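# Fold a skirt in half, waistband onto hem

## Task

Fold the skirt in half so the waistband ends up on top and roughly over the hem, barely overhanging it. The folded skirt must rest fairly flat and entirely on the table, with its bottom half flat. It must stay folded without the robot holding it. Finally, release the cloth and move both grippers away.

## Robot and tools

Robot: two arms, left_arm and right_arm, each ending in a two-finger parallel gripper. A gripper's fingers point along its own +z axis and close along its own y axis. The reported end_effector_position sits between the finger pads, roughly 1 cm short of the fingertips. Joint ranges (rad), base to gripper: waist -2.880..2.880, shoulder 0.000..3.142, elbow 0.000..3.019, wrist pitch -1.693..1.571, wrist yaw -1.571..1.571, wrist roll -2.094..2.094. Elbows cannot fully straighten.

Scene frame: origin on the table surface midway between the arms, +x reaching out over the table, +z upward, left_arm on the +y side. The arm names do not correspond to image sides. Cameras, all 504x504 and returned in this order: cam_high, cam_low, cam_left_wrist, cam_right_wrist.

execute_actions(actions): actions is a list of actions, run one after another; an empty list just returns the current state and images. Each action is a table of 1 to 15 rows; each row lasts one control step (1/30 s), and if fewer than 15 rows are given the final row repeats for the remaining steps. Every row is a single list of 14 numbers, each in [-1, 1], covering both arms even if one stays still: left_arm dx, dy, dz, rx, ry, rz, opening, then right_arm dx, dy, dz, rx, ry, rz, opening. dx..rz are an offset, not a pose: they are measured in that gripper's own axes from its measured pose at the start of the action (for a call's first action, from the last pose a result reported). Rows do not add up; each row is relative to the same start pose. Scale: 1.0 equals 0.6 m of translation or 180 degrees of rotation; rx, ry, rz form one rotation vector. Opening is absolute, not an offset: +1 fully open (0.094 m), -1 closed.

Per control step the commanded pose is clipped to within 70 mm and 16 degrees of the measured pose; damped inverse kinematics then drives the joints, favouring position over orientation if both can't be met. A distant target may need several actions, since after an action an arm only continues to its last clipped pose. Arms tend to finish a centimetre or more low, and zero offsets can let them sag further. To keep an arm in place, send the correcting offset toward its desired pose in your first call of a reply, zeros afterwards, and aim higher if it still droops.

move(target, speed, blocking): target is one 14-number row laid out as above (left seven, then right seven); dx..rz are offsets in each gripper's own axes from the pose shown in the most recent result, with the same scaling; openings are absolute and sent when the move begins. Each gripper travels a straight line toward its target, turning the short way; both paths finish together, lasting 0.5 to 10 s and cut off at 10 s. speed is each arm's path top speed in m/s, 0.002 to 0.5, default 0.25; rotation is capped at twice that in rad/s. Paths ignore obstacles and the other arm, grippers lag and may overshoot speed, especially with a near-straight arm. Faster moves and targets set deeper past a contact hit and press harder. blocking=false returns after 0.5 s while motion continues; until a result shows the move finished, further rows and moves are rejected, so use wait or stop. The result adds a move: line with the ending (done, off_target, moving, held, fault) and active limits, plus each gripper's distance to its target. If only one arm is named, the other ended done. held means a check blocked that arm's final step; limits=paced means the sent pose was clipped; limits=held means some steps were blocked and the arm may then surge.

wait(seconds): 0 to 10; arms keep their last command, and a running move continues (the wait returns early when it ends). stop(): brakes a running move; it needs stopping distance, and fingers keep moving. zoom_image(camera, region): camera is one of the four names; region is [x0, y0, x1, y1] in pixels of that camera's latest image, origin top-left, at most 504 by 504. finished_scene(scene): pass the current scene's number; it ends the scene irreversibly after the last command is held and reports success.

Reading results: the state line gives each gripper's position (m) and quaternion wxyz in the scene frame; printed positions may be off, more when reaching far. Hand target lines show where the controller is currently driving each gripper. grip_measured is the finger opening on the command scale (the last Joint positions value is the opening in metres); each gripper's reading may be off by about 1 mm. To grip, command roughly 0.03 below grip_measured; a smaller gap grips more lightly. Pad force tops out around 50 to 62 N, lower on thin material under about 2 mm. A pose unreachable line means the clearance check altered or blocked that arm's command. Joint torques follow the joint order, include offsets and noise, and are nonzero even in free air. MOTOR HOT appears from 85 °C; at 100 °C an OVER-TEMPERATURE FAULT makes that arm and gripper go limp and drop. A FAULT line can cut short a wait, move or action.

Avoid: arms striking or pushing on each other, hard presses into the table, slams, dropping or losing the cloth, and letting the skirt hang off the table. Finish with both grippers open and lifted clear of the folded skirt.

Each tool is called as name(argument=value, ...), one argument or row to a line, values as JSON.

## Session

execute_actions(
  actions=[],
)

Scene clock: 0.00 s.
left_arm: end_effector_position=(+0.4559, +0.6306, +0.3231) grip_measured=+1.000 end_effector_quat_wxyz=(+0.280, +0.237, +0.930, +0.017) | right_arm: end_effector_position=(+0.8526, -0.3552, +0.1264) grip_measured=+1.000 end_effector_quat_wxyz=(-0.272, +0.723, -0.566, +0.288)
Joint positions: left_arm=[ 0.738  1.594  1.67  -1.265  0.433  1.118  0.094] | right_arm=[-0.074  2.362  2.222 -0.619 -0.073 -1.791  0.094]
Joint velocities: left_arm=[-0.005 -0.005  0.002 -0.022 -0.022  0.022  0.   ] | right_arm=[-0.015 -0.005 -0.007  0.012 -0.022  0.022  0.   ]
Joint torques (N m, as the arm reports them, + toward a larger angle): no reading
Motor temperatures (°C, as the motors report them): left_arm=[23 21 23 21 20 21] | right_arm=[21 20 20 22 22 22]
Hand target (left_arm): +0.460, +0.634, +0.343; +0.293, +0.241, +0.925, +0.034
Hand target (right_arm): +0.860, -0.355, +0.153; -0.285, +0.716, -0.560, +0.305

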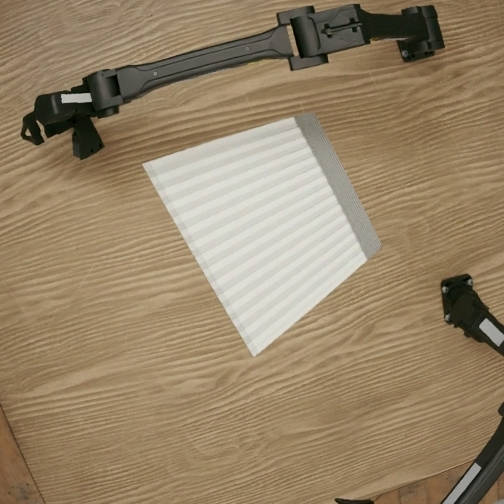

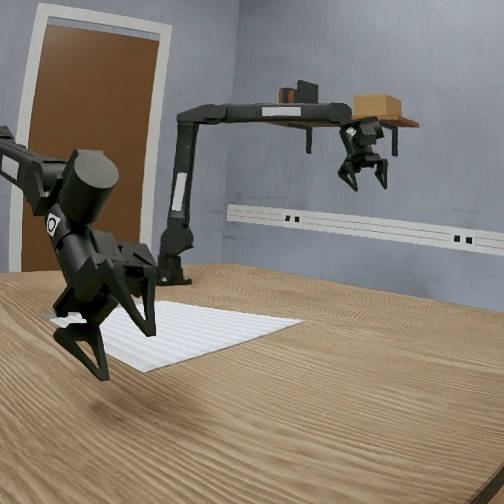

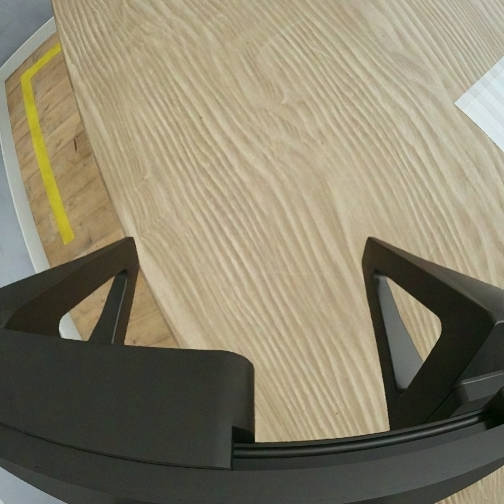

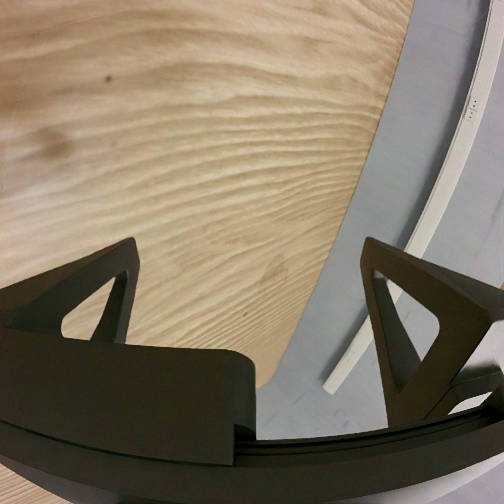

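move(
  target=[0.126,-1,0.12,-0.018,0.186,-0.251,0.3,-0.42,0.58,-0.70,-0.234,0.161,0.449,0.3],
)

Scene clock: 15.53 s.
left_arm: end_effector_position=(+0.1802, +0.1322, +0.1248) grip_measured=+0.302 end_effector_quat_wxyz=(-0.004, -0.155, +0.988, +0.008) | right_arm: end_effector_position=(+0.2751, -0.2132, +0.1342) grip_measured=+0.302 end_effector_quat_wxyz=(+0.000, -0.154, +0.988, -0.003)
Joint positions: left_arm=[-0.716  1.131  0.779 -1.237 -0.003 -1.061  0.061] | right_arm=[ 0.37   1.317  0.958 -1.213  0.006  0.126  0.061]
Joint velocities: left_arm=[-0.005 -0.005 -0.002  0.002 -0.022 -0.125 -0.   ] | right_arm=[-0.015 -0.005  0.002 -0.007  0.007  0.037 -0.   ]
Joint torques (N m, as the arm reports them, + toward a larger angle): left_arm=[ 1.   -3.23  9.49  0.79 -0.2   0.05] | right_arm=[-0.65 -8.34  7.92 -0.28 -0.07  0.09]
Motor temperatures (°C, as the motors report them): left_arm=[23 22 27 21 20 21] | right_arm=[21 23 24 22 22 22]
Hand target (left_arm): +0.181, +0.128, +0.121; -0.003, -0.156, +0.988, +0.006
Hand target (right_arm): +0.270, -0.212, +0.136; -0.002, -0.151, +0.989, -0.003
Off the commanded pose (left_arm): 0.007 m, 1 deg.
Off the commanded pose (right_arm): 0.007 m, 0 deg.
move: done

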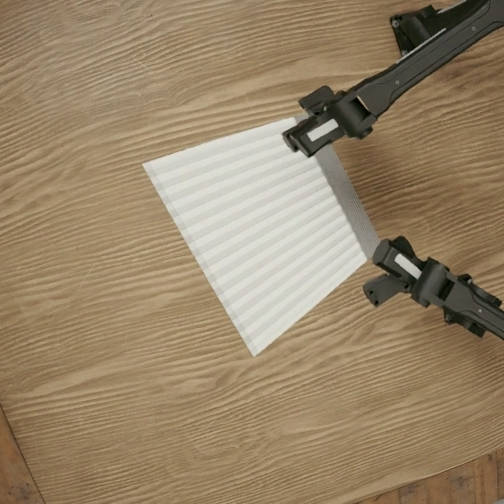

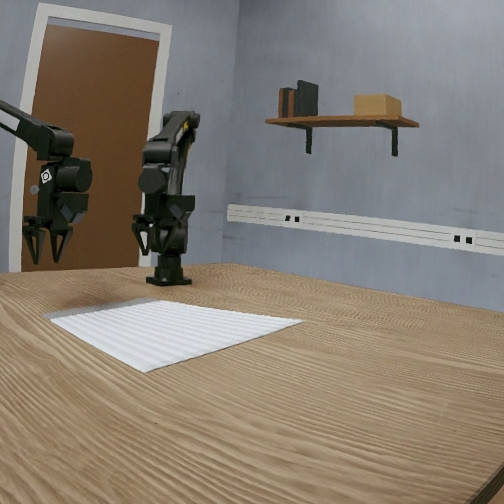

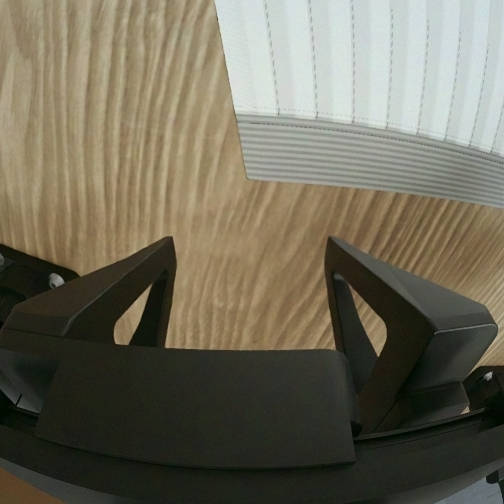

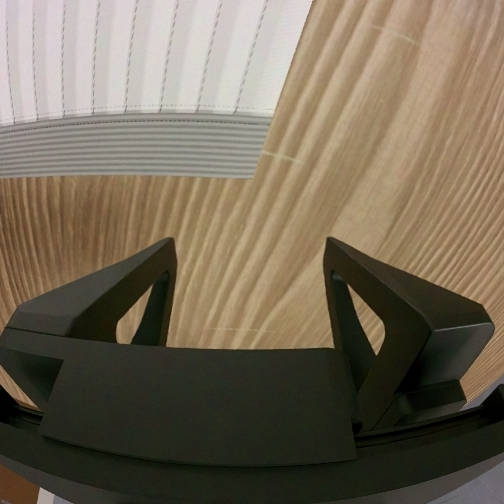

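move(
  target=[0,0,0.15,0,0,0,0.3,0,0,0.165,0,0,0,0.3],
  speed=0.15,
)

Scene clock: 17.87 s.
left_arm: end_effector_position=(+0.1775, +0.1347, +0.0379) grip_measured=+0.302 end_effector_quat_wxyz=(-0.006, -0.156, +0.988, +0.010) | right_arm: end_effector_position=(+0.2752, -0.2131, +0.0362) grip_measured=+0.302 end_effector_quat_wxyz=(-0.003, -0.153, +0.988, -0.004)
Joint positions: left_arm=[-0.716  1.264  0.623 -0.954 -0.003 -1.064  0.061] | right_arm=[ 0.37   1.463  0.809 -0.924  0.006  0.128  0.061]
Joint velocities: left_arm=[ 0.005  0.005 -0.022  0.012 -0.022 -0.051 -0.002] | right_arm=[ 0.005 -0.015 -0.002  0.002  0.007  0.007  0.001]
Joint torques (N m, as the arm reports them, + toward a larger angle): left_arm=[ 1.85 -3.76  8.1   0.8  -0.23  0.2 ] | right_arm=[-2.21 -8.94  6.82  0.69 -0.04 -0.07]
Motor temperatures (°C, as the motors report them): left_arm=[23 22 27 21 20 21] | right_arm=[21 23 24 22 22 22]
Hand target (left_arm): +0.180, +0.133, +0.035; -0.004, -0.155, +0.988, +0.008
Hand target (right_arm): +0.277, -0.214, +0.034; +0.000, -0.154, +0.988, -0.003
Off the commanded pose (left_arm): 0.004 m, 0 deg.
Off the commanded pose (right_arm): 0.001 m, 0 deg.
move: done

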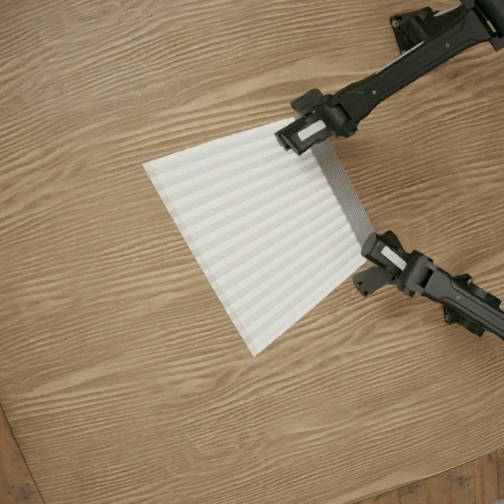

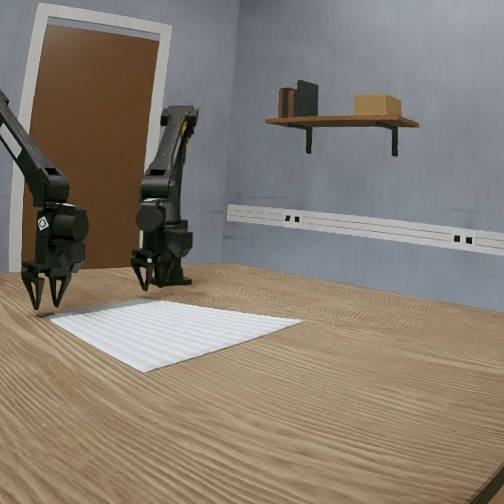

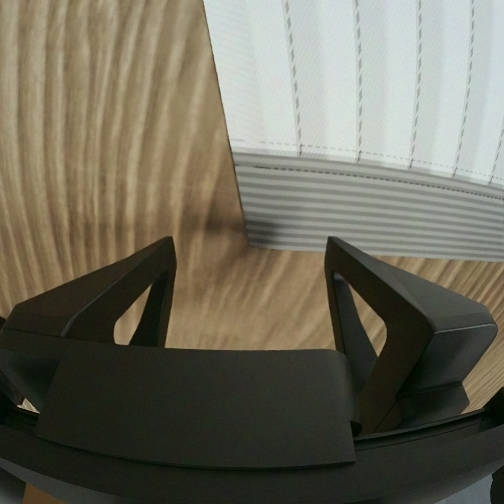

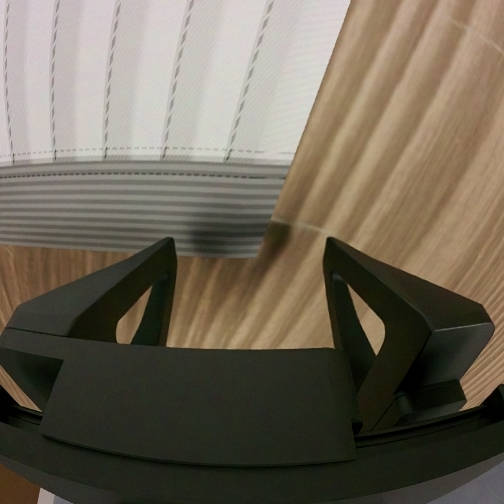

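Fingers will land on the band. Shift inward so the outer finger sits just outside the edge.

move(
  target=[0,-0.035,0.048,0,0,0,0.3,0,0.02,0.045,0,0,0,0.3],
  speed=0.05,
)

Scene clock: 20.67 s.
left_arm: end_effector_position=(+0.1823, +0.1240, +0.0137) grip_measured=+0.301 end_effector_quat_wxyz=(-0.009, -0.159, +0.987, +0.014) | right_arm: end_effector_position=(+0.2759, -0.2073, +0.0197) grip_measured=+0.302 end_effector_quat_wxyz=(+0.001, -0.154, +0.988, -0.003)
Joint positions: left_arm=[-0.732  1.356  0.623 -0.871 -0.003 -1.085  0.061] | right_arm=[ 0.384  1.499  0.794 -0.866  0.006  0.14   0.061]
Joint velocities: left_arm=[-0.015 -0.015 -0.002 -0.007  0.022  0.022 -0.   ] | right_arm=[-0.005  0.005 -0.002 -0.002 -0.007 -0.037  0.   ]
Joint torques (N m, as the arm reports them, + toward a larger angle): left_arm=[ 0.23 -3.48  8.2   1.07 -0.19  0.06] | right_arm=[ 0.36 -7.35  5.94  1.41 -0.07  0.23]
Motor temperatures (°C, as the motors report them): left_arm=[23 22 26 21 20 21] | right_arm=[21 23 23 22 22 22]
Hand target (left_arm): +0.184, +0.115, +0.009; -0.006, -0.156, +0.988, +0.010
Hand target (right_arm): +0.271, -0.202, +0.009; -0.003, -0.153, +0.988, -0.004
Off the commanded pose (left_arm): 0.010 m, 1 deg.
Off the commanded pose (right_arm): 0.013 m, 0 deg.
move: off_target (right_arm)

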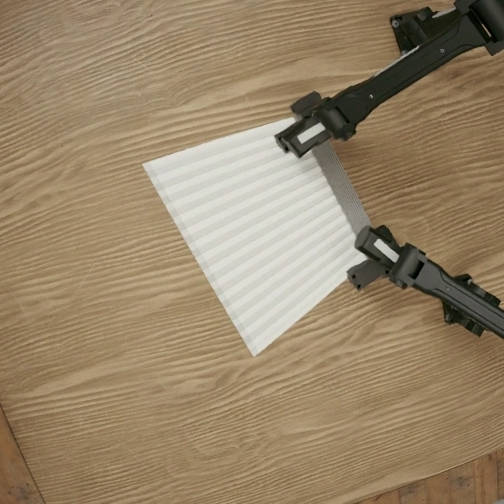

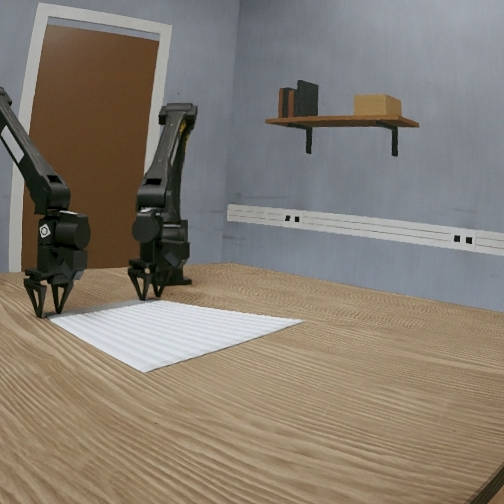

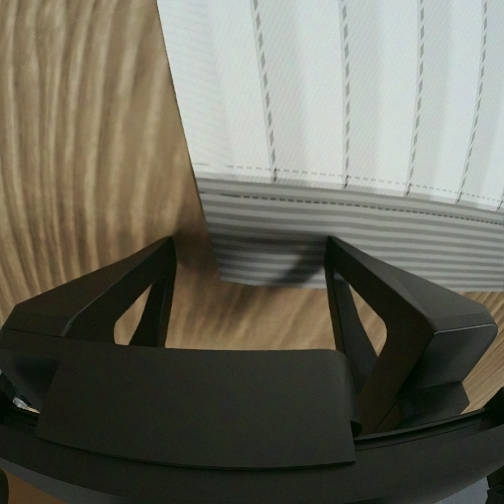

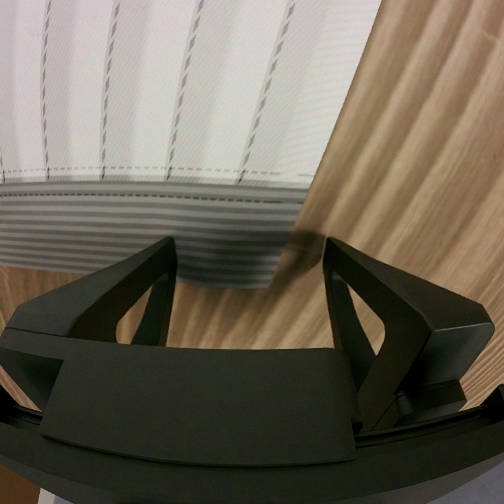

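Close while shifting inward so the inner finger stays put.

execute_actions(
  actions=[
    [[0,-0.02,0.02,0,0,0,0.2,0,0.015,0.025,0,0,0,0.2]],
    [[0,-0.025,0.015,0,0,0,-0.4,0,0.02,0.02,0,0,0,-0.4]],
    [[0,-0.025,0.015,0,0,0,-1,0,0.02,0.02,0,0,0,-1]],
    [[0,0,0.01,0,0,0,-1,0,0,0.01,0,0,0,-1]],
  ],
)

move(
  target=[-0.03,0,-0.12,0,0,0,-1,-0.03,0,-0.12,0,0,0,-1],
  speed=0.1,
)

Scene clock: 26.10 s.
left_arm: end_effector_position=(+0.1888, +0.1095, +0.0125) grip_measured=-0.991 end_effector_quat_wxyz=(-0.001, -0.164, +0.986, -0.001) | right_arm: end_effector_position=(+0.2776, -0.1886, +0.0195) grip_measured=-0.986 end_effector_quat_wxyz=(+0.021, -0.160, +0.987, -0.001)
Joint positions: left_arm=[-0.749  1.377  0.639 -0.833  0.002 -1.113  0.   ] | right_arm=[ 0.432  1.5    0.794 -0.826  0.015  0.176  0.001]
Joint velocities: left_arm=[-0.005  0.005 -0.007  0.017  0.007 -0.066 -0.002] | right_arm=[ 0.005 -0.015 -0.002 -0.012  0.007 -0.037  0.   ]
Joint torques (N m, as the arm reports them, + toward a larger angle): left_arm=[ 1.66 -4.45  7.05  0.92 -0.22  0.16] | right_arm=[-1.72 -8.08  6.59  0.86 -0.05  0.03]
Motor temperatures (°C, as the motors report them): left_arm=[23 22 26 21 20 21] | right_arm=[21 22 23 22 22 22]
Hand target (left_arm): +0.189, +0.110, +0.007; -0.001, -0.164, +0.986, -0.001
Hand target (right_arm): +0.278, -0.189, +0.014; +0.021, -0.160, +0.987, -0.000
Off the commanded pose (left_arm): 0.006 m, 0 deg.
Off the commanded pose (right_arm): 0.006 m, 0 deg.

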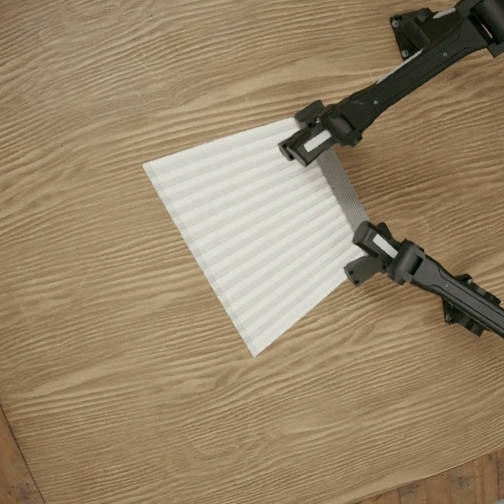

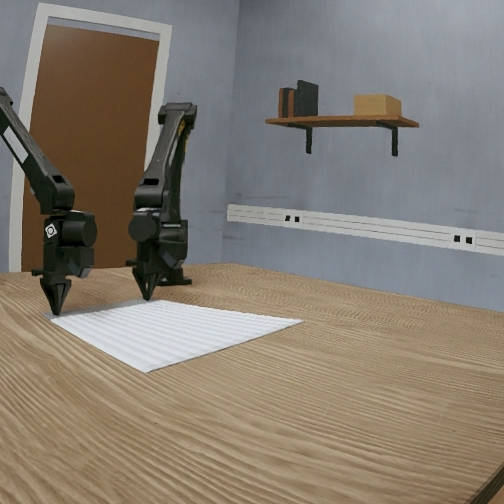

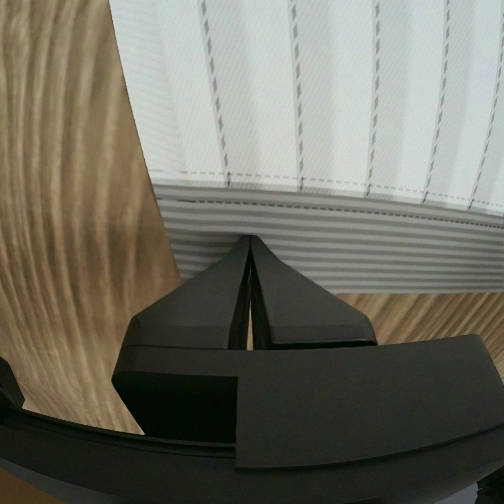

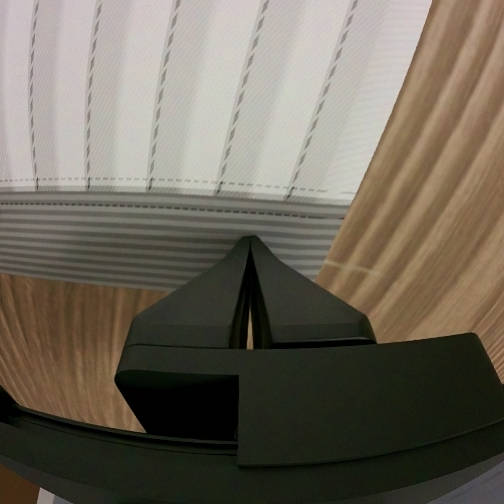

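Scene clock: 27.20 s.
left_arm: end_effector_position=(+0.1868, +0.1260, +0.0626) grip_measured=-0.991 end_effector_quat_wxyz=(-0.017, -0.161, +0.987, +0.020) | right_arm: end_effector_position=(+0.2712, -0.1922, +0.0718) grip_measured=-0.986 end_effector_quat_wxyz=(-0.004, -0.160, +0.987, -0.010)
Joint positions: left_arm=[-0.712  1.273  0.708 -1.059  0.003 -1.071  0.   ] | right_arm=[ 0.432  1.419  0.876 -1.041  0.015  0.176  0.001]
Joint velocities: left_arm=[-0.005  0.005  0.002  0.002 -0.022  0.022  0.   ] | right_arm=[-0.005 -0.015 -0.002 -0.012  0.007  0.007  0.001]
Joint torques (N m, as the arm reports them, + toward a larger angle): left_arm=[ 2.83 -6.13 13.13 -0.49 -0.24  0.27] | right_arm=[-1.57 -9.76 11.73 -0.41 -0.08  0.02]
Motor temperatures (°C, as the motors report them): left_arm=[23 22 26 21 20 21] | right_arm=[21 22 23 22 22 22]
Hand target (left_arm): +0.205, +0.116, +0.085; -0.001, -0.164, +0.987, -0.001
Hand target (right_arm): +0.290, -0.184, +0.093; +0.021, -0.160, +0.987, -0.001
Off the commanded pose (left_arm): 0.031 m, 3 deg.
Off the commanded pose (right_arm): 0.030 m, 3 deg.
move: off_target (left_arm, right_arm)

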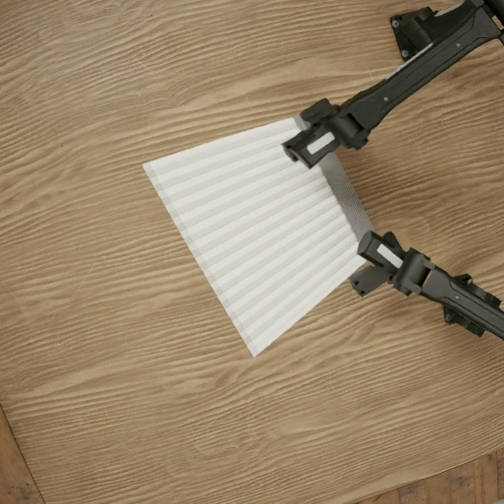

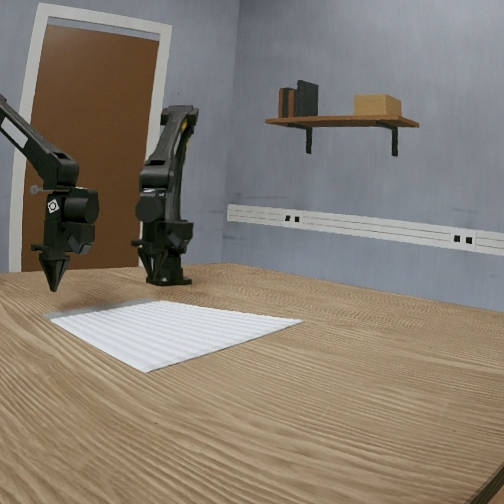

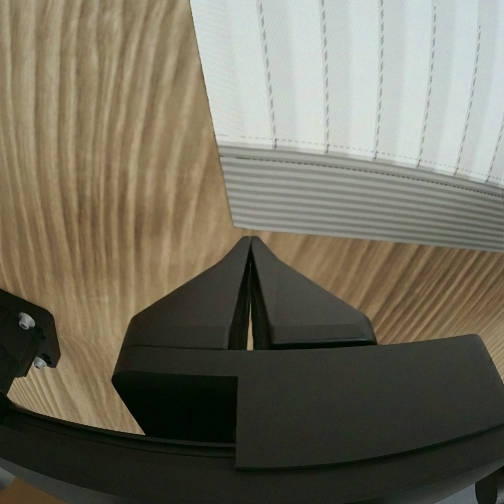

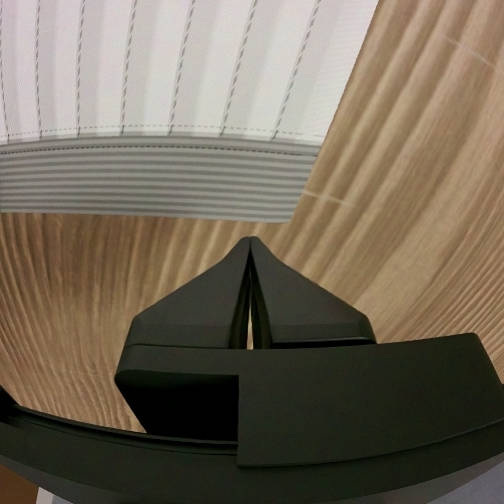

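move(
  target=[0,-0.03,0.12,0.03,0,0,0.5,-0.01,-0.01,0.135,-0.03,0,0,0.5],
  speed=0.07,
)

execute_actions(
  actions=[
    [[0,0,0.035,0,0,0,-0.2,0,0,0.035,0,0,0,-0.2]],
    [[0,0,0.035,0,0,0,-1,0,0,0.035,0,0,0,-1]],
  ],
)

Scene clock: 31.83 s.
left_arm: end_effector_position=(+0.1907, +0.1145, +0.0115) grip_measured=+0.499 end_effector_quat_wxyz=(-0.008, -0.162, +0.987, -0.020) | right_arm: end_effector_position=(+0.2829, -0.1895, +0.0188) grip_measured=+0.498 end_effector_quat_wxyz=(+0.002, -0.153, +0.988, +0.038)
Joint positions: left_arm=[-0.712  1.36   0.618 -0.808  0.036 -1.072  0.07 ] | right_arm=[ 0.383  1.519  0.812 -0.837 -0.071  0.142  0.07 ]
Joint velocities: left_arm=[-0.024  0.005  0.012  0.012  0.007 -0.007 -0.001] | right_arm=[ 0.005 -0.005  0.007  0.027 -0.007  0.022 -0.   ]
Joint torques (N m, as the arm reports them, + toward a larger angle): left_arm=[ 1.55 -2.08  5.41  3.01  0.28  0.13] | right_arm=[-2.72 -5.29  4.8   2.23 -0.27 -0.27]
Motor temperatures (°C, as the motors report them): left_arm=[23 22 27 21 20 21] | right_arm=[21 22 24 22 22 22]
Hand target (left_arm): +0.189, +0.113, -0.008; -0.010, -0.162, +0.986, -0.026
Hand target (right_arm): +0.278, -0.198, -0.008; -0.012, -0.160, +0.986, +0.037
Off the commanded pose (left_arm): 0.022 m, 1 deg.
Off the commanded pose (right_arm): 0.029 m, 2 deg.
move: off_target (left_arm, right_arm)

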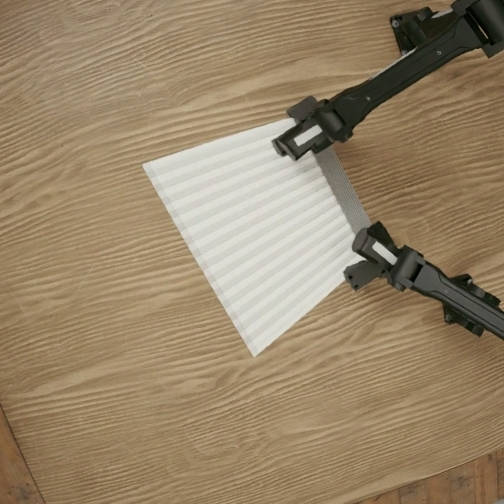

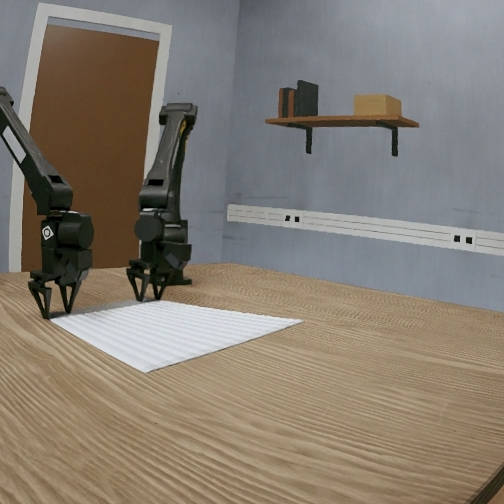

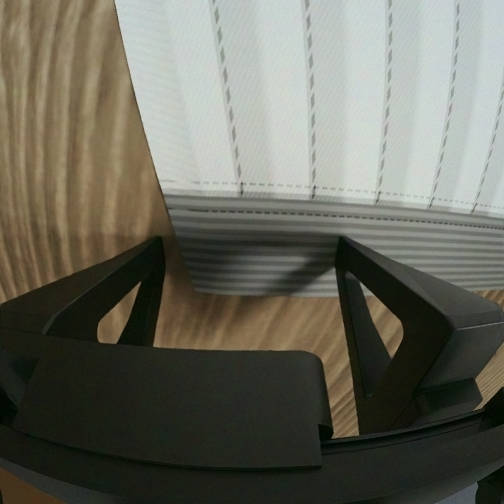

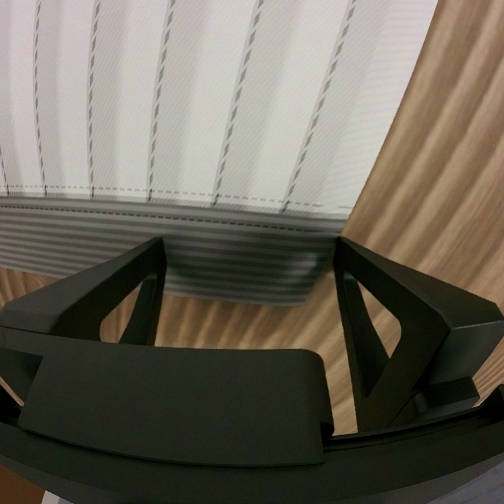

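Scene clock: 32.83 s.
left_arm: end_effector_position=(+0.2043, +0.0996, +0.0117) grip_measured=-0.954 end_effector_quat_wxyz=(+0.013, -0.160, +0.985, -0.055) | right_arm: end_effector_position=(+0.2951, -0.1807, +0.0191) grip_measured=-0.940 end_effector_quat_wxyz=(+0.029, -0.155, +0.986, +0.052)
Joint positions: left_arm=[-0.712  1.363  0.618 -0.723  0.046 -1.072  0.002] | right_arm=[ 0.385  1.521  0.812 -0.776 -0.082  0.142  0.003]
Joint velocities: left_arm=[ 0.024 -0.005  0.002  0.007 -0.022 -0.066  0.   ] | right_arm=[-0.005 -0.015  0.012  0.002  0.007 -0.037  0.   ]
Joint torques (N m, as the arm reports them, + toward a larger angle): left_arm=[ 1.5  -2.14  5.98  1.03 -0.61  0.15] | right_arm=[-0.96 -5.39  5.8   1.72  0.44  0.04]
Motor temperatures (°C, as the motors report them): left_arm=[23 22 27 21 20 21] | right_arm=[21 22 24 22 22 22]
Hand target (left_arm): +0.196, +0.109, -0.008; +0.002, -0.161, +0.986, -0.032
Hand target (right_arm): +0.290, -0.186, -0.002; +0.017, -0.153, +0.987, +0.039
Off the commanded pose (left_arm): 0.024 m, 3 deg.
Off the commanded pose (right_arm): 0.023 m, 2 deg.

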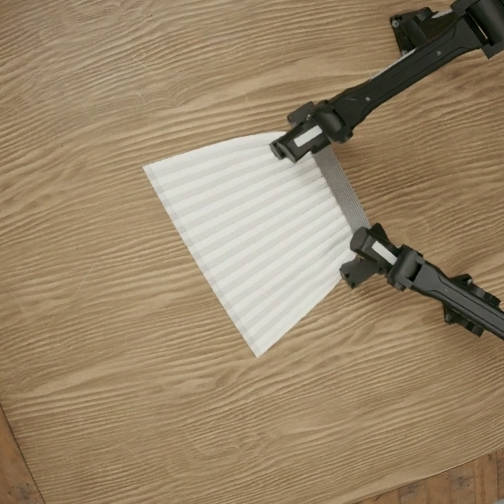

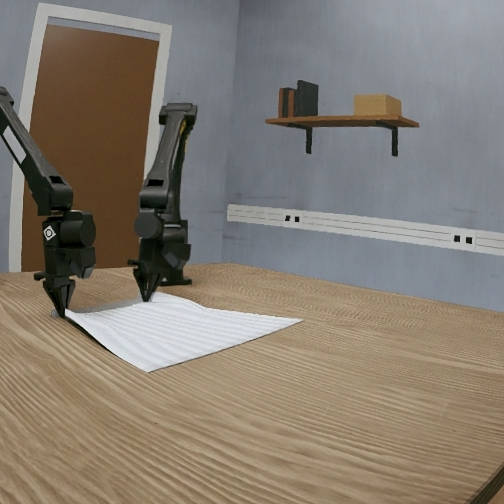

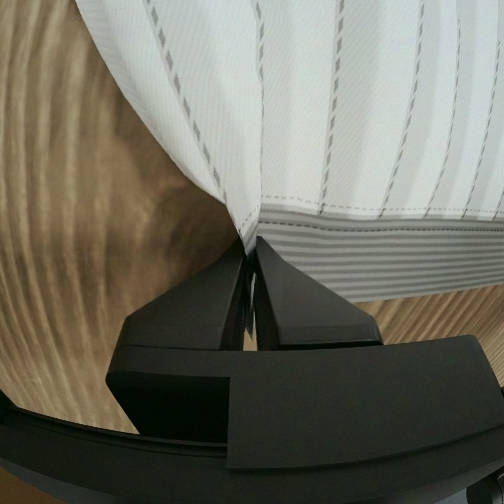

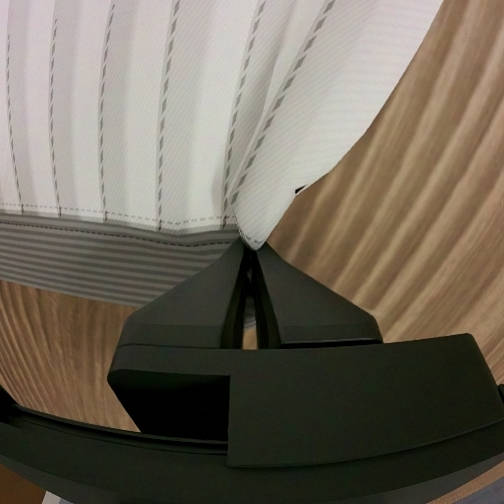

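move(
  target=[-0.1,-0.02,-0.22,-0.03,0,0,-1,-0.1,0.02,-0.22,0.03,0,0,-1],
  speed=0.15,
)

move(
  target=[-0.3,0,-0.1,0,0.05,0,-1,-0.3,0,-0.1,0,0.05,0,-1],
  speed=0.15,
)

Scene clock: 36.77 s.
left_arm: end_effector_position=(+0.2452, +0.1166, +0.1228) grip_measured=-0.954 end_effector_quat_wxyz=(-0.010, -0.155, +0.988, -0.003) | right_arm: end_effector_position=(+0.3248, -0.1679, +0.1327) grip_measured=-0.939 end_effector_quat_wxyz=(+0.012, -0.158, +0.987, +0.007)
Joint positions: left_arm=[-0.606  1.297  0.908 -1.191  0.019 -0.952  0.002] | right_arm=[ 0.414  1.469  1.105 -1.181 -0.005  0.161  0.003]
Joint velocities: left_arm=[-0.015 -0.005  0.002  0.007 -0.066  0.007 -0.   ] | right_arm=[ 0.005  0.005 -0.002 -0.012 -0.007  0.037 -0.   ]
Joint torques (N m, as the arm reports them, + toward a larger angle): left_arm=[ 3.52 -7.79 12.98 -1.01 -0.88  0.25] | right_arm=[ -1.71 -12.38  12.5   -0.39   0.52   0.03]
Motor temperatures (°C, as the motors report them): left_arm=[23 22 27 21 21 21] | right_arm=[21 22 24 22 22 22]
Hand target (left_arm): +0.257, +0.121, +0.145; +0.006, -0.161, +0.987, -0.008
Hand target (right_arm): +0.340, -0.165, +0.157; +0.037, -0.153, +0.988, +0.006
Off the commanded pose (left_arm): 0.026 m, 2 deg.
Off the commanded pose (right_arm): 0.029 m, 3 deg.
move: off_target (left_arm, right_arm)

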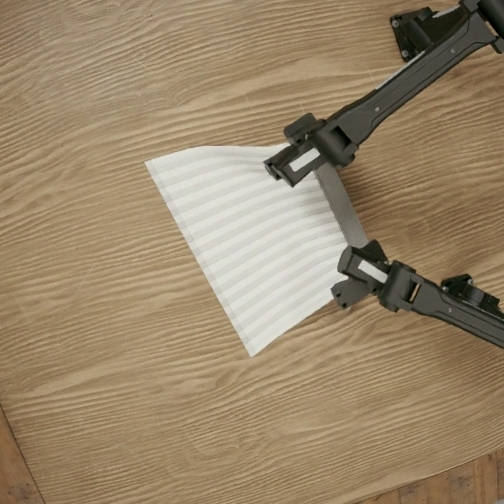

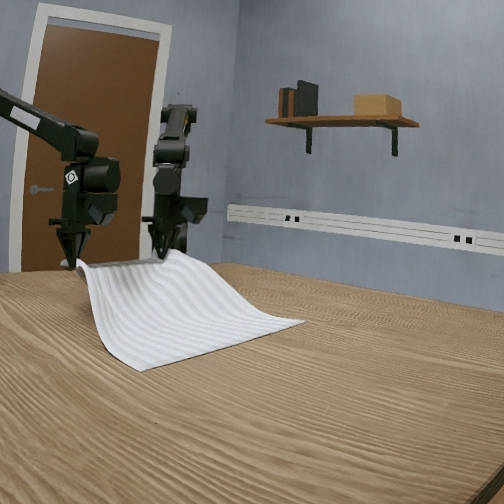

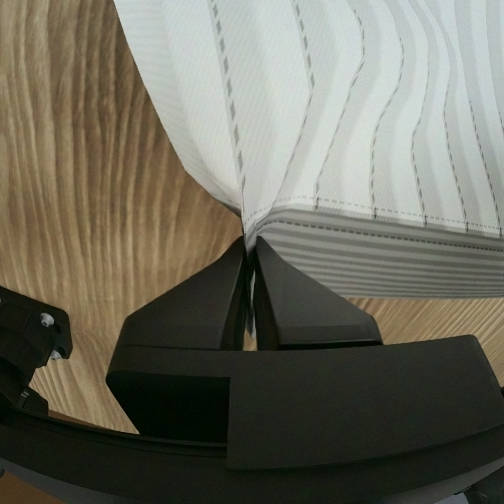

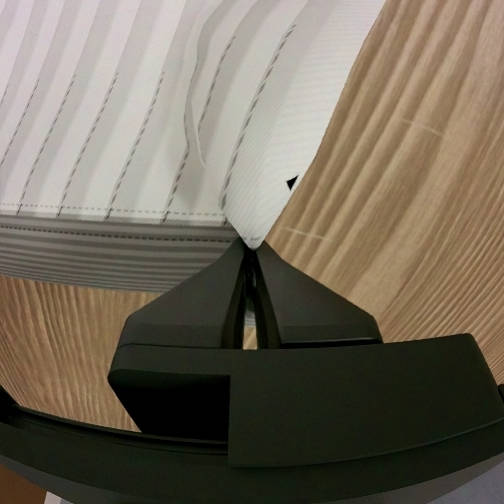

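Scene clock: 38.50 s.
left_arm: end_effector_position=(+0.3979, +0.1722, +0.1654) grip_measured=-0.954 end_effector_quat_wxyz=(-0.101, -0.154, +0.983, -0.010) | right_arm: end_effector_position=(+0.4726, -0.1090, +0.1771) grip_measured=-0.943 end_effector_quat_wxyz=(-0.088, -0.156, +0.984, -0.014)
Joint positions: left_arm=[-0.263  1.645  1.389 -1.489  0.107 -0.6    0.002] | right_arm=[ 0.38   1.981  1.899 -1.665 -0.023  0.129  0.003]
Joint velocities: left_arm=[ 0.005 -0.005  0.002 -0.002 -0.051  0.022 -0.001] | right_arm=[-0.005 -0.005 -0.002  0.012 -0.051 -0.022 -0.   ]
Joint torques (N m, as the arm reports them, + toward a larger angle): left_arm=[ 2.61 -9.65 15.08 -0.7  -0.17  0.25] | right_arm=[ -2.66 -18.71  13.71  -0.67   0.07  -0.13]
Motor temperatures (°C, as the motors report them): left_arm=[23 22 27 21 21 21] | right_arm=[21 22 24 22 22 22]
Hand target (left_arm): +0.416, +0.173, +0.180; -0.088, -0.155, +0.984, -0.017
Hand target (right_arm): +0.490, -0.111, +0.197; -0.065, -0.158, +0.985, -0.007
Off the commanded pose (left_arm): 0.024 m, 2 deg.
Off the commanded pose (right_arm): 0.030 m, 3 deg.
move: off_target (left_arm, right_arm)

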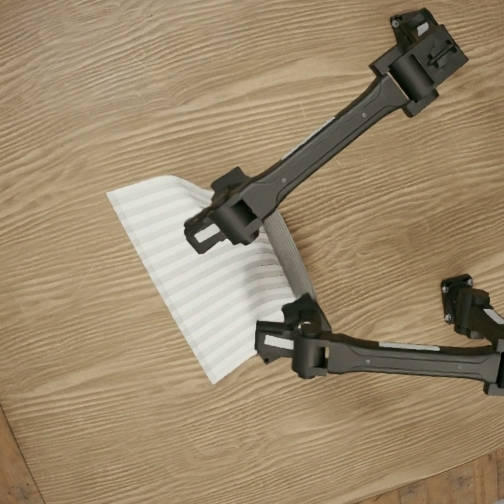

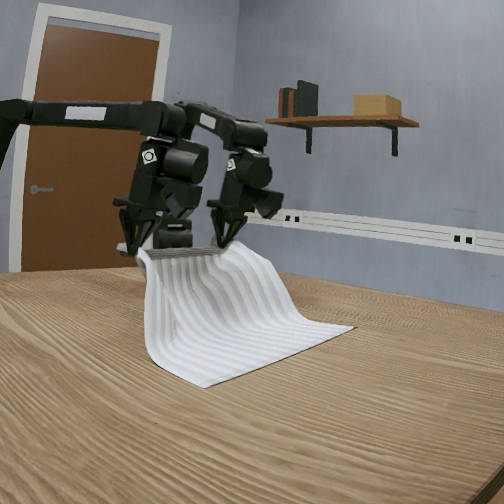

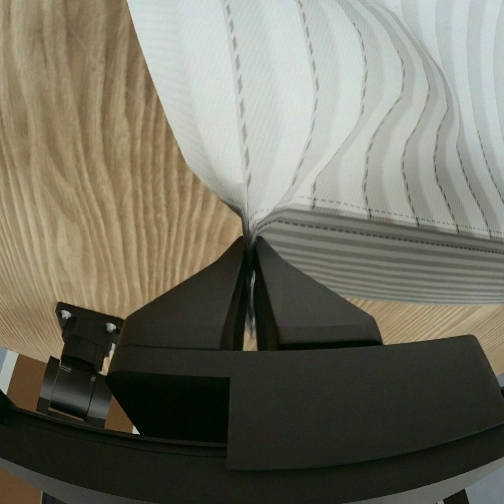

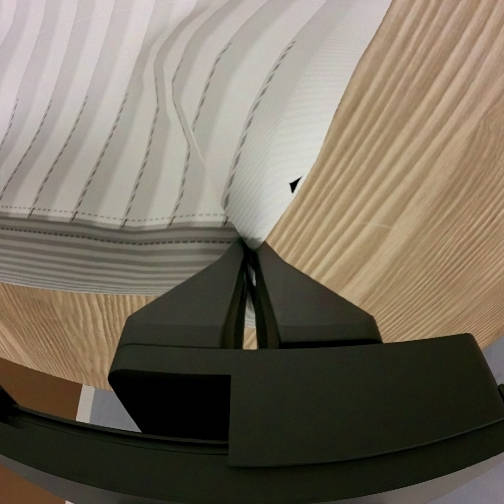

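move(
  target=[0.135,0,0.265,0,-0.06,0,-1,0.125,0,0.265,0,-0.055,0,-1],
  speed=0.15,
)

move(
  target=[0,0,-0.05,0,0,0,0.6,0,0,-0.05,0,0,0,0.6],
  speed=0.05,
)

move(
  target=[0.03,0.03,-0.07,0,-0.33,0,0.3,0.03,-0.03,-0.07,0,-0.33,0,0.3],
)

Scene clock: 46.63 s.
left_arm: end_effector_position=(+0.2937, +0.1397, +0.0193) grip_measured=-0.954 end_effector_quat_wxyz=(-0.021, -0.154, +0.988, +0.008) | right_arm: end_effector_position=(+0.3796, -0.1398, +0.0305) grip_measured=-0.943 end_effector_quat_wxyz=(-0.011, -0.159, +0.987, +0.005)
Joint positions: left_arm=[-0.478  1.549  0.851 -0.915  0.014 -0.822  0.002] | right_arm=[ 0.409  1.768  1.179 -0.999 -0.016  0.155  0.003]
Joint velocities: left_arm=[-0.005 -0.015  0.002 -0.002  0.007 -0.051 -0.001] | right_arm=[-0.015 -0.005 -0.012  0.012  0.007 -0.095  0.   ]
Joint torques (N m, as the arm reports them, + toward a larger angle): left_arm=[ 1.37 -9.58  6.74  0.45 -0.7   0.09] | right_arm=[ -1.27 -16.34   6.54   0.75   0.25   0.09]
Motor temperatures (°C, as the motors report them): left_arm=[23 22 28 21 21 21] | right_arm=[21 23 26 22 22 22]
Hand target (left_arm): +0.293, +0.140, +0.025; -0.008, -0.155, +0.988, +0.005
Hand target (right_arm): +0.379, -0.141, +0.033; -0.003, -0.157, +0.988, +0.001
Off the commanded pose (left_arm): 0.007 m, 1 deg.
Off the commanded pose (right_arm): 0.005 m, 1 deg.
move: done

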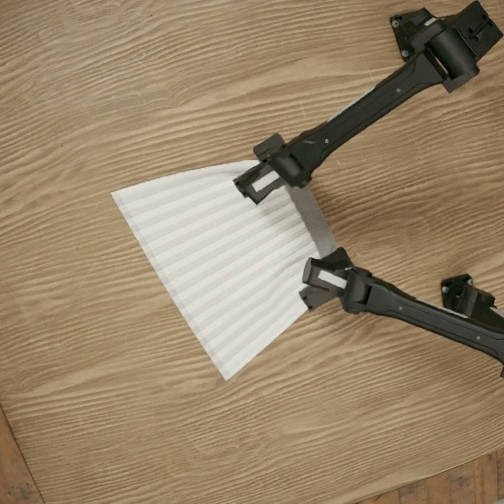

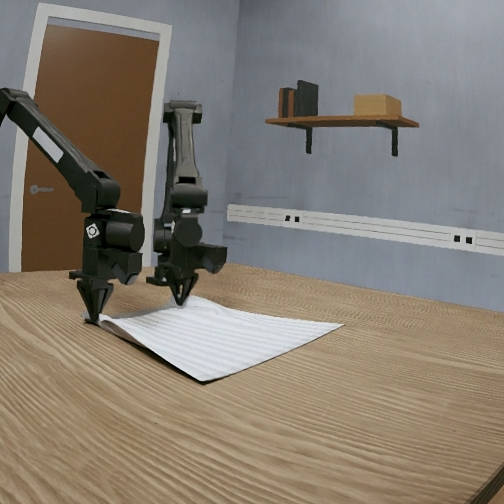

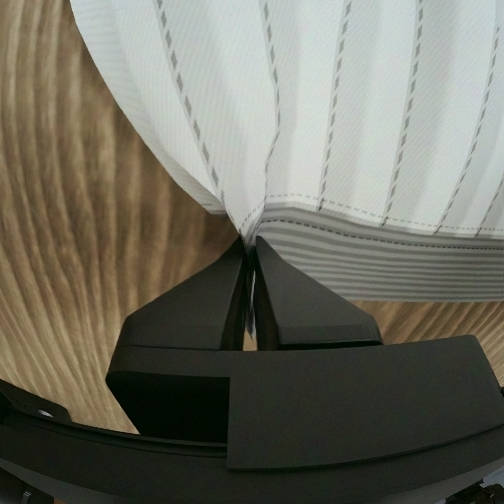

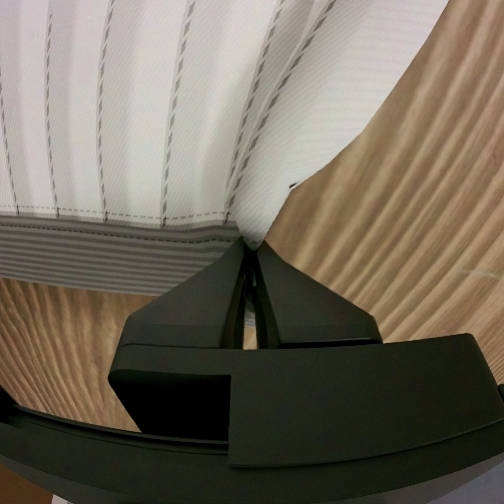

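Scene clock: 47.57 s.
left_arm: end_effector_position=(+0.2804, +0.1471, +0.0299) grip_measured=+0.598 end_effector_quat_wxyz=(-0.039, -0.154, +0.987, +0.022) | right_arm: end_effector_position=(+0.3674, -0.1459, +0.0422) grip_measured=+0.598 end_effector_quat_wxyz=(-0.030, -0.159, +0.987, -0.001)
Joint positions: left_arm=[-0.478  1.521  0.851 -0.989  0.015 -0.822  0.075] | right_arm=[ 0.409  1.743  1.179 -1.064 -0.017  0.155  0.075]
Joint velocities: left_arm=[-0.005 -0.015  0.002 -0.002 -0.037 -0.066 -0.001] | right_arm=[-0.005  0.005 -0.027 -0.012  0.007  0.037  0.   ]
Joint torques (N m, as the arm reports them, + toward a larger angle): left_arm=[ 1.79 -9.22 11.06 -0.51 -0.24  0.16] | right_arm=[ -1.21 -16.04   9.94  -0.26  -0.03  -0.03]
Motor temperatures (°C, as the motors report them): left_arm=[23 22 28 21 21 21] | right_arm=[21 23 26 22 22 22]
Hand target (left_arm): +0.294, +0.140, +0.049; -0.021, -0.154, +0.988, +0.008
Hand target (right_arm): +0.379, -0.140, +0.061; -0.011, -0.159, +0.987, +0.005
Off the commanded pose (left_arm): 0.026 m, 3 deg.
Off the commanded pose (right_arm): 0.023 m, 2 deg.
move: off_target (left_arm, right_arm)

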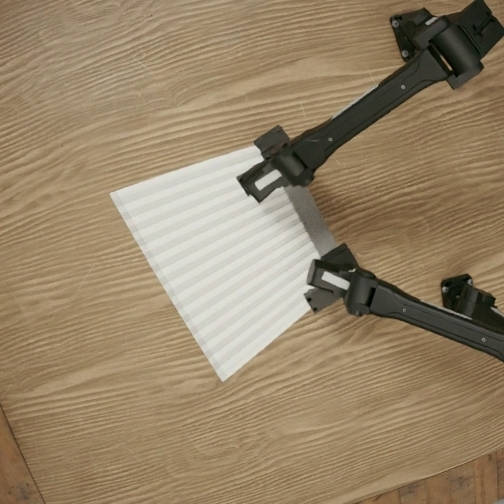

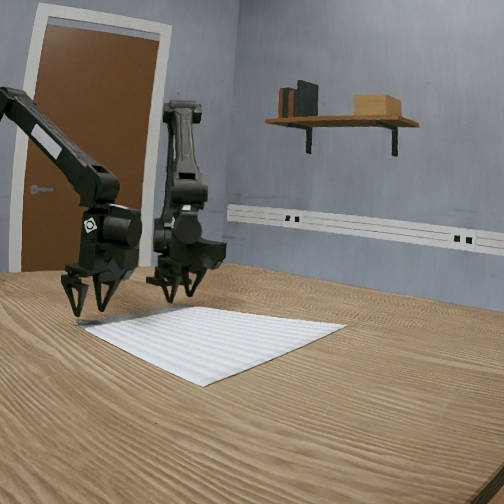

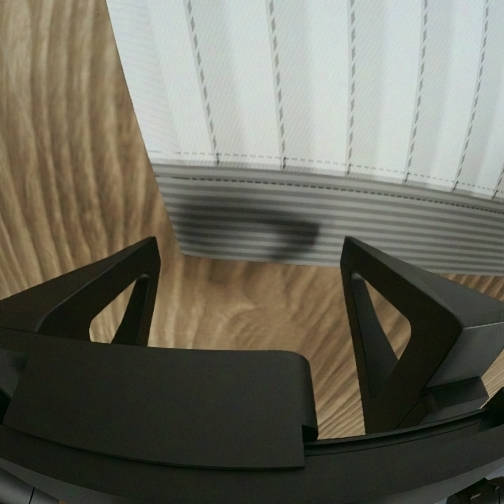

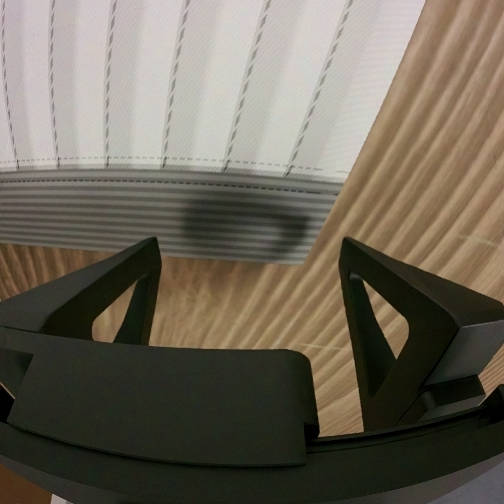

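Scene clock: 50.13 s.
left_arm: end_effector_position=(+0.2622, +0.1630, +0.0676) grip_measured=+0.302 end_effector_quat_wxyz=(+0.445, -0.117, +0.880, +0.114) | right_arm: end_effector_position=(+0.3613, -0.1729, +0.0796) grip_measured=+0.302 end_effector_quat_wxyz=(+0.452, -0.131, +0.879, +0.082)
Joint positions: left_arm=[-0.902  1.26   0.456 -0.429 -0.912 -1.035  0.061] | right_arm=[0.416 1.336 0.464 0.249 0.124 0.121 0.061]
Joint velocities: left_arm=[-0.024 -0.005 -0.002  0.002 -0.037  0.022 -0.001] | right_arm=[-0.005  0.005 -0.002 -0.007 -0.037 -0.037 -0.   ]
Joint torques (N m, as the arm reports them, + toward a larger angle): left_arm=[ 0.67 -5.    7.29  1.38 -1.01  0.07] | right_arm=[-0.77 -7.77  6.87  2.6   0.04 -0.08]
Motor temperatures (°C, as the motors report them): left_arm=[23 22 28 21 21 21] | right_arm=[21 23 25 22 22 22]
Hand target (left_arm): +0.262, +0.157, +0.073; +0.455, -0.122, +0.877, +0.097
Hand target (right_arm): +0.360, -0.167, +0.085; +0.461, -0.141, +0.872, +0.085
Off the commanded pose (left_arm): 0.008 m, 3 deg.
Off the commanded pose (right_arm): 0.008 m, 2 deg.
move: off_target (left_arm)

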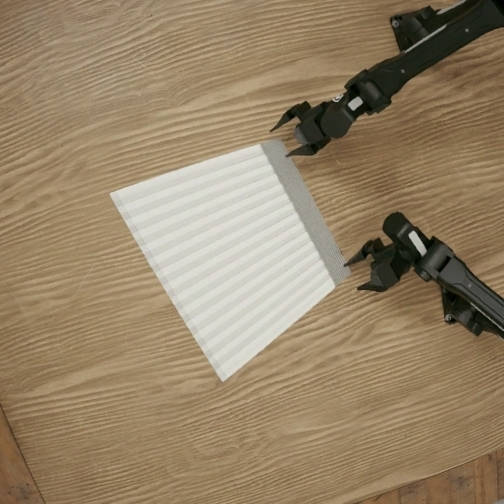

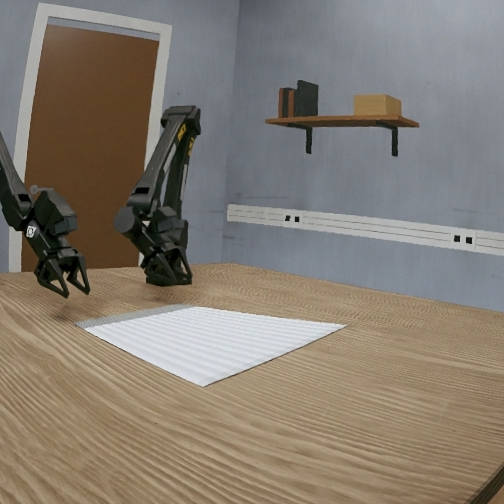

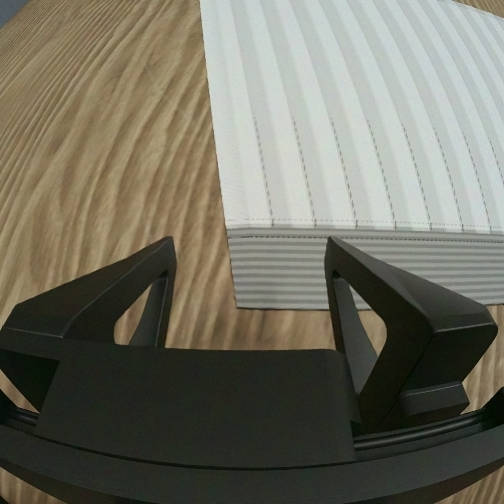

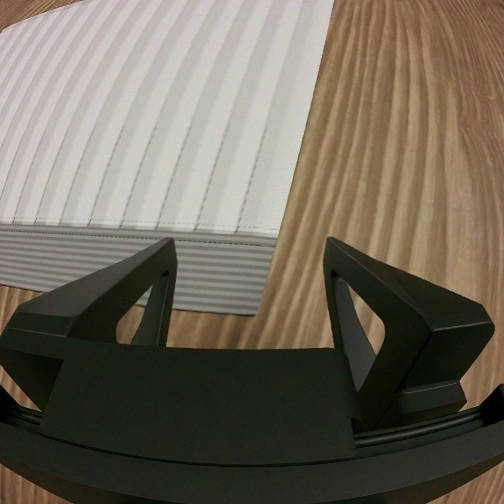

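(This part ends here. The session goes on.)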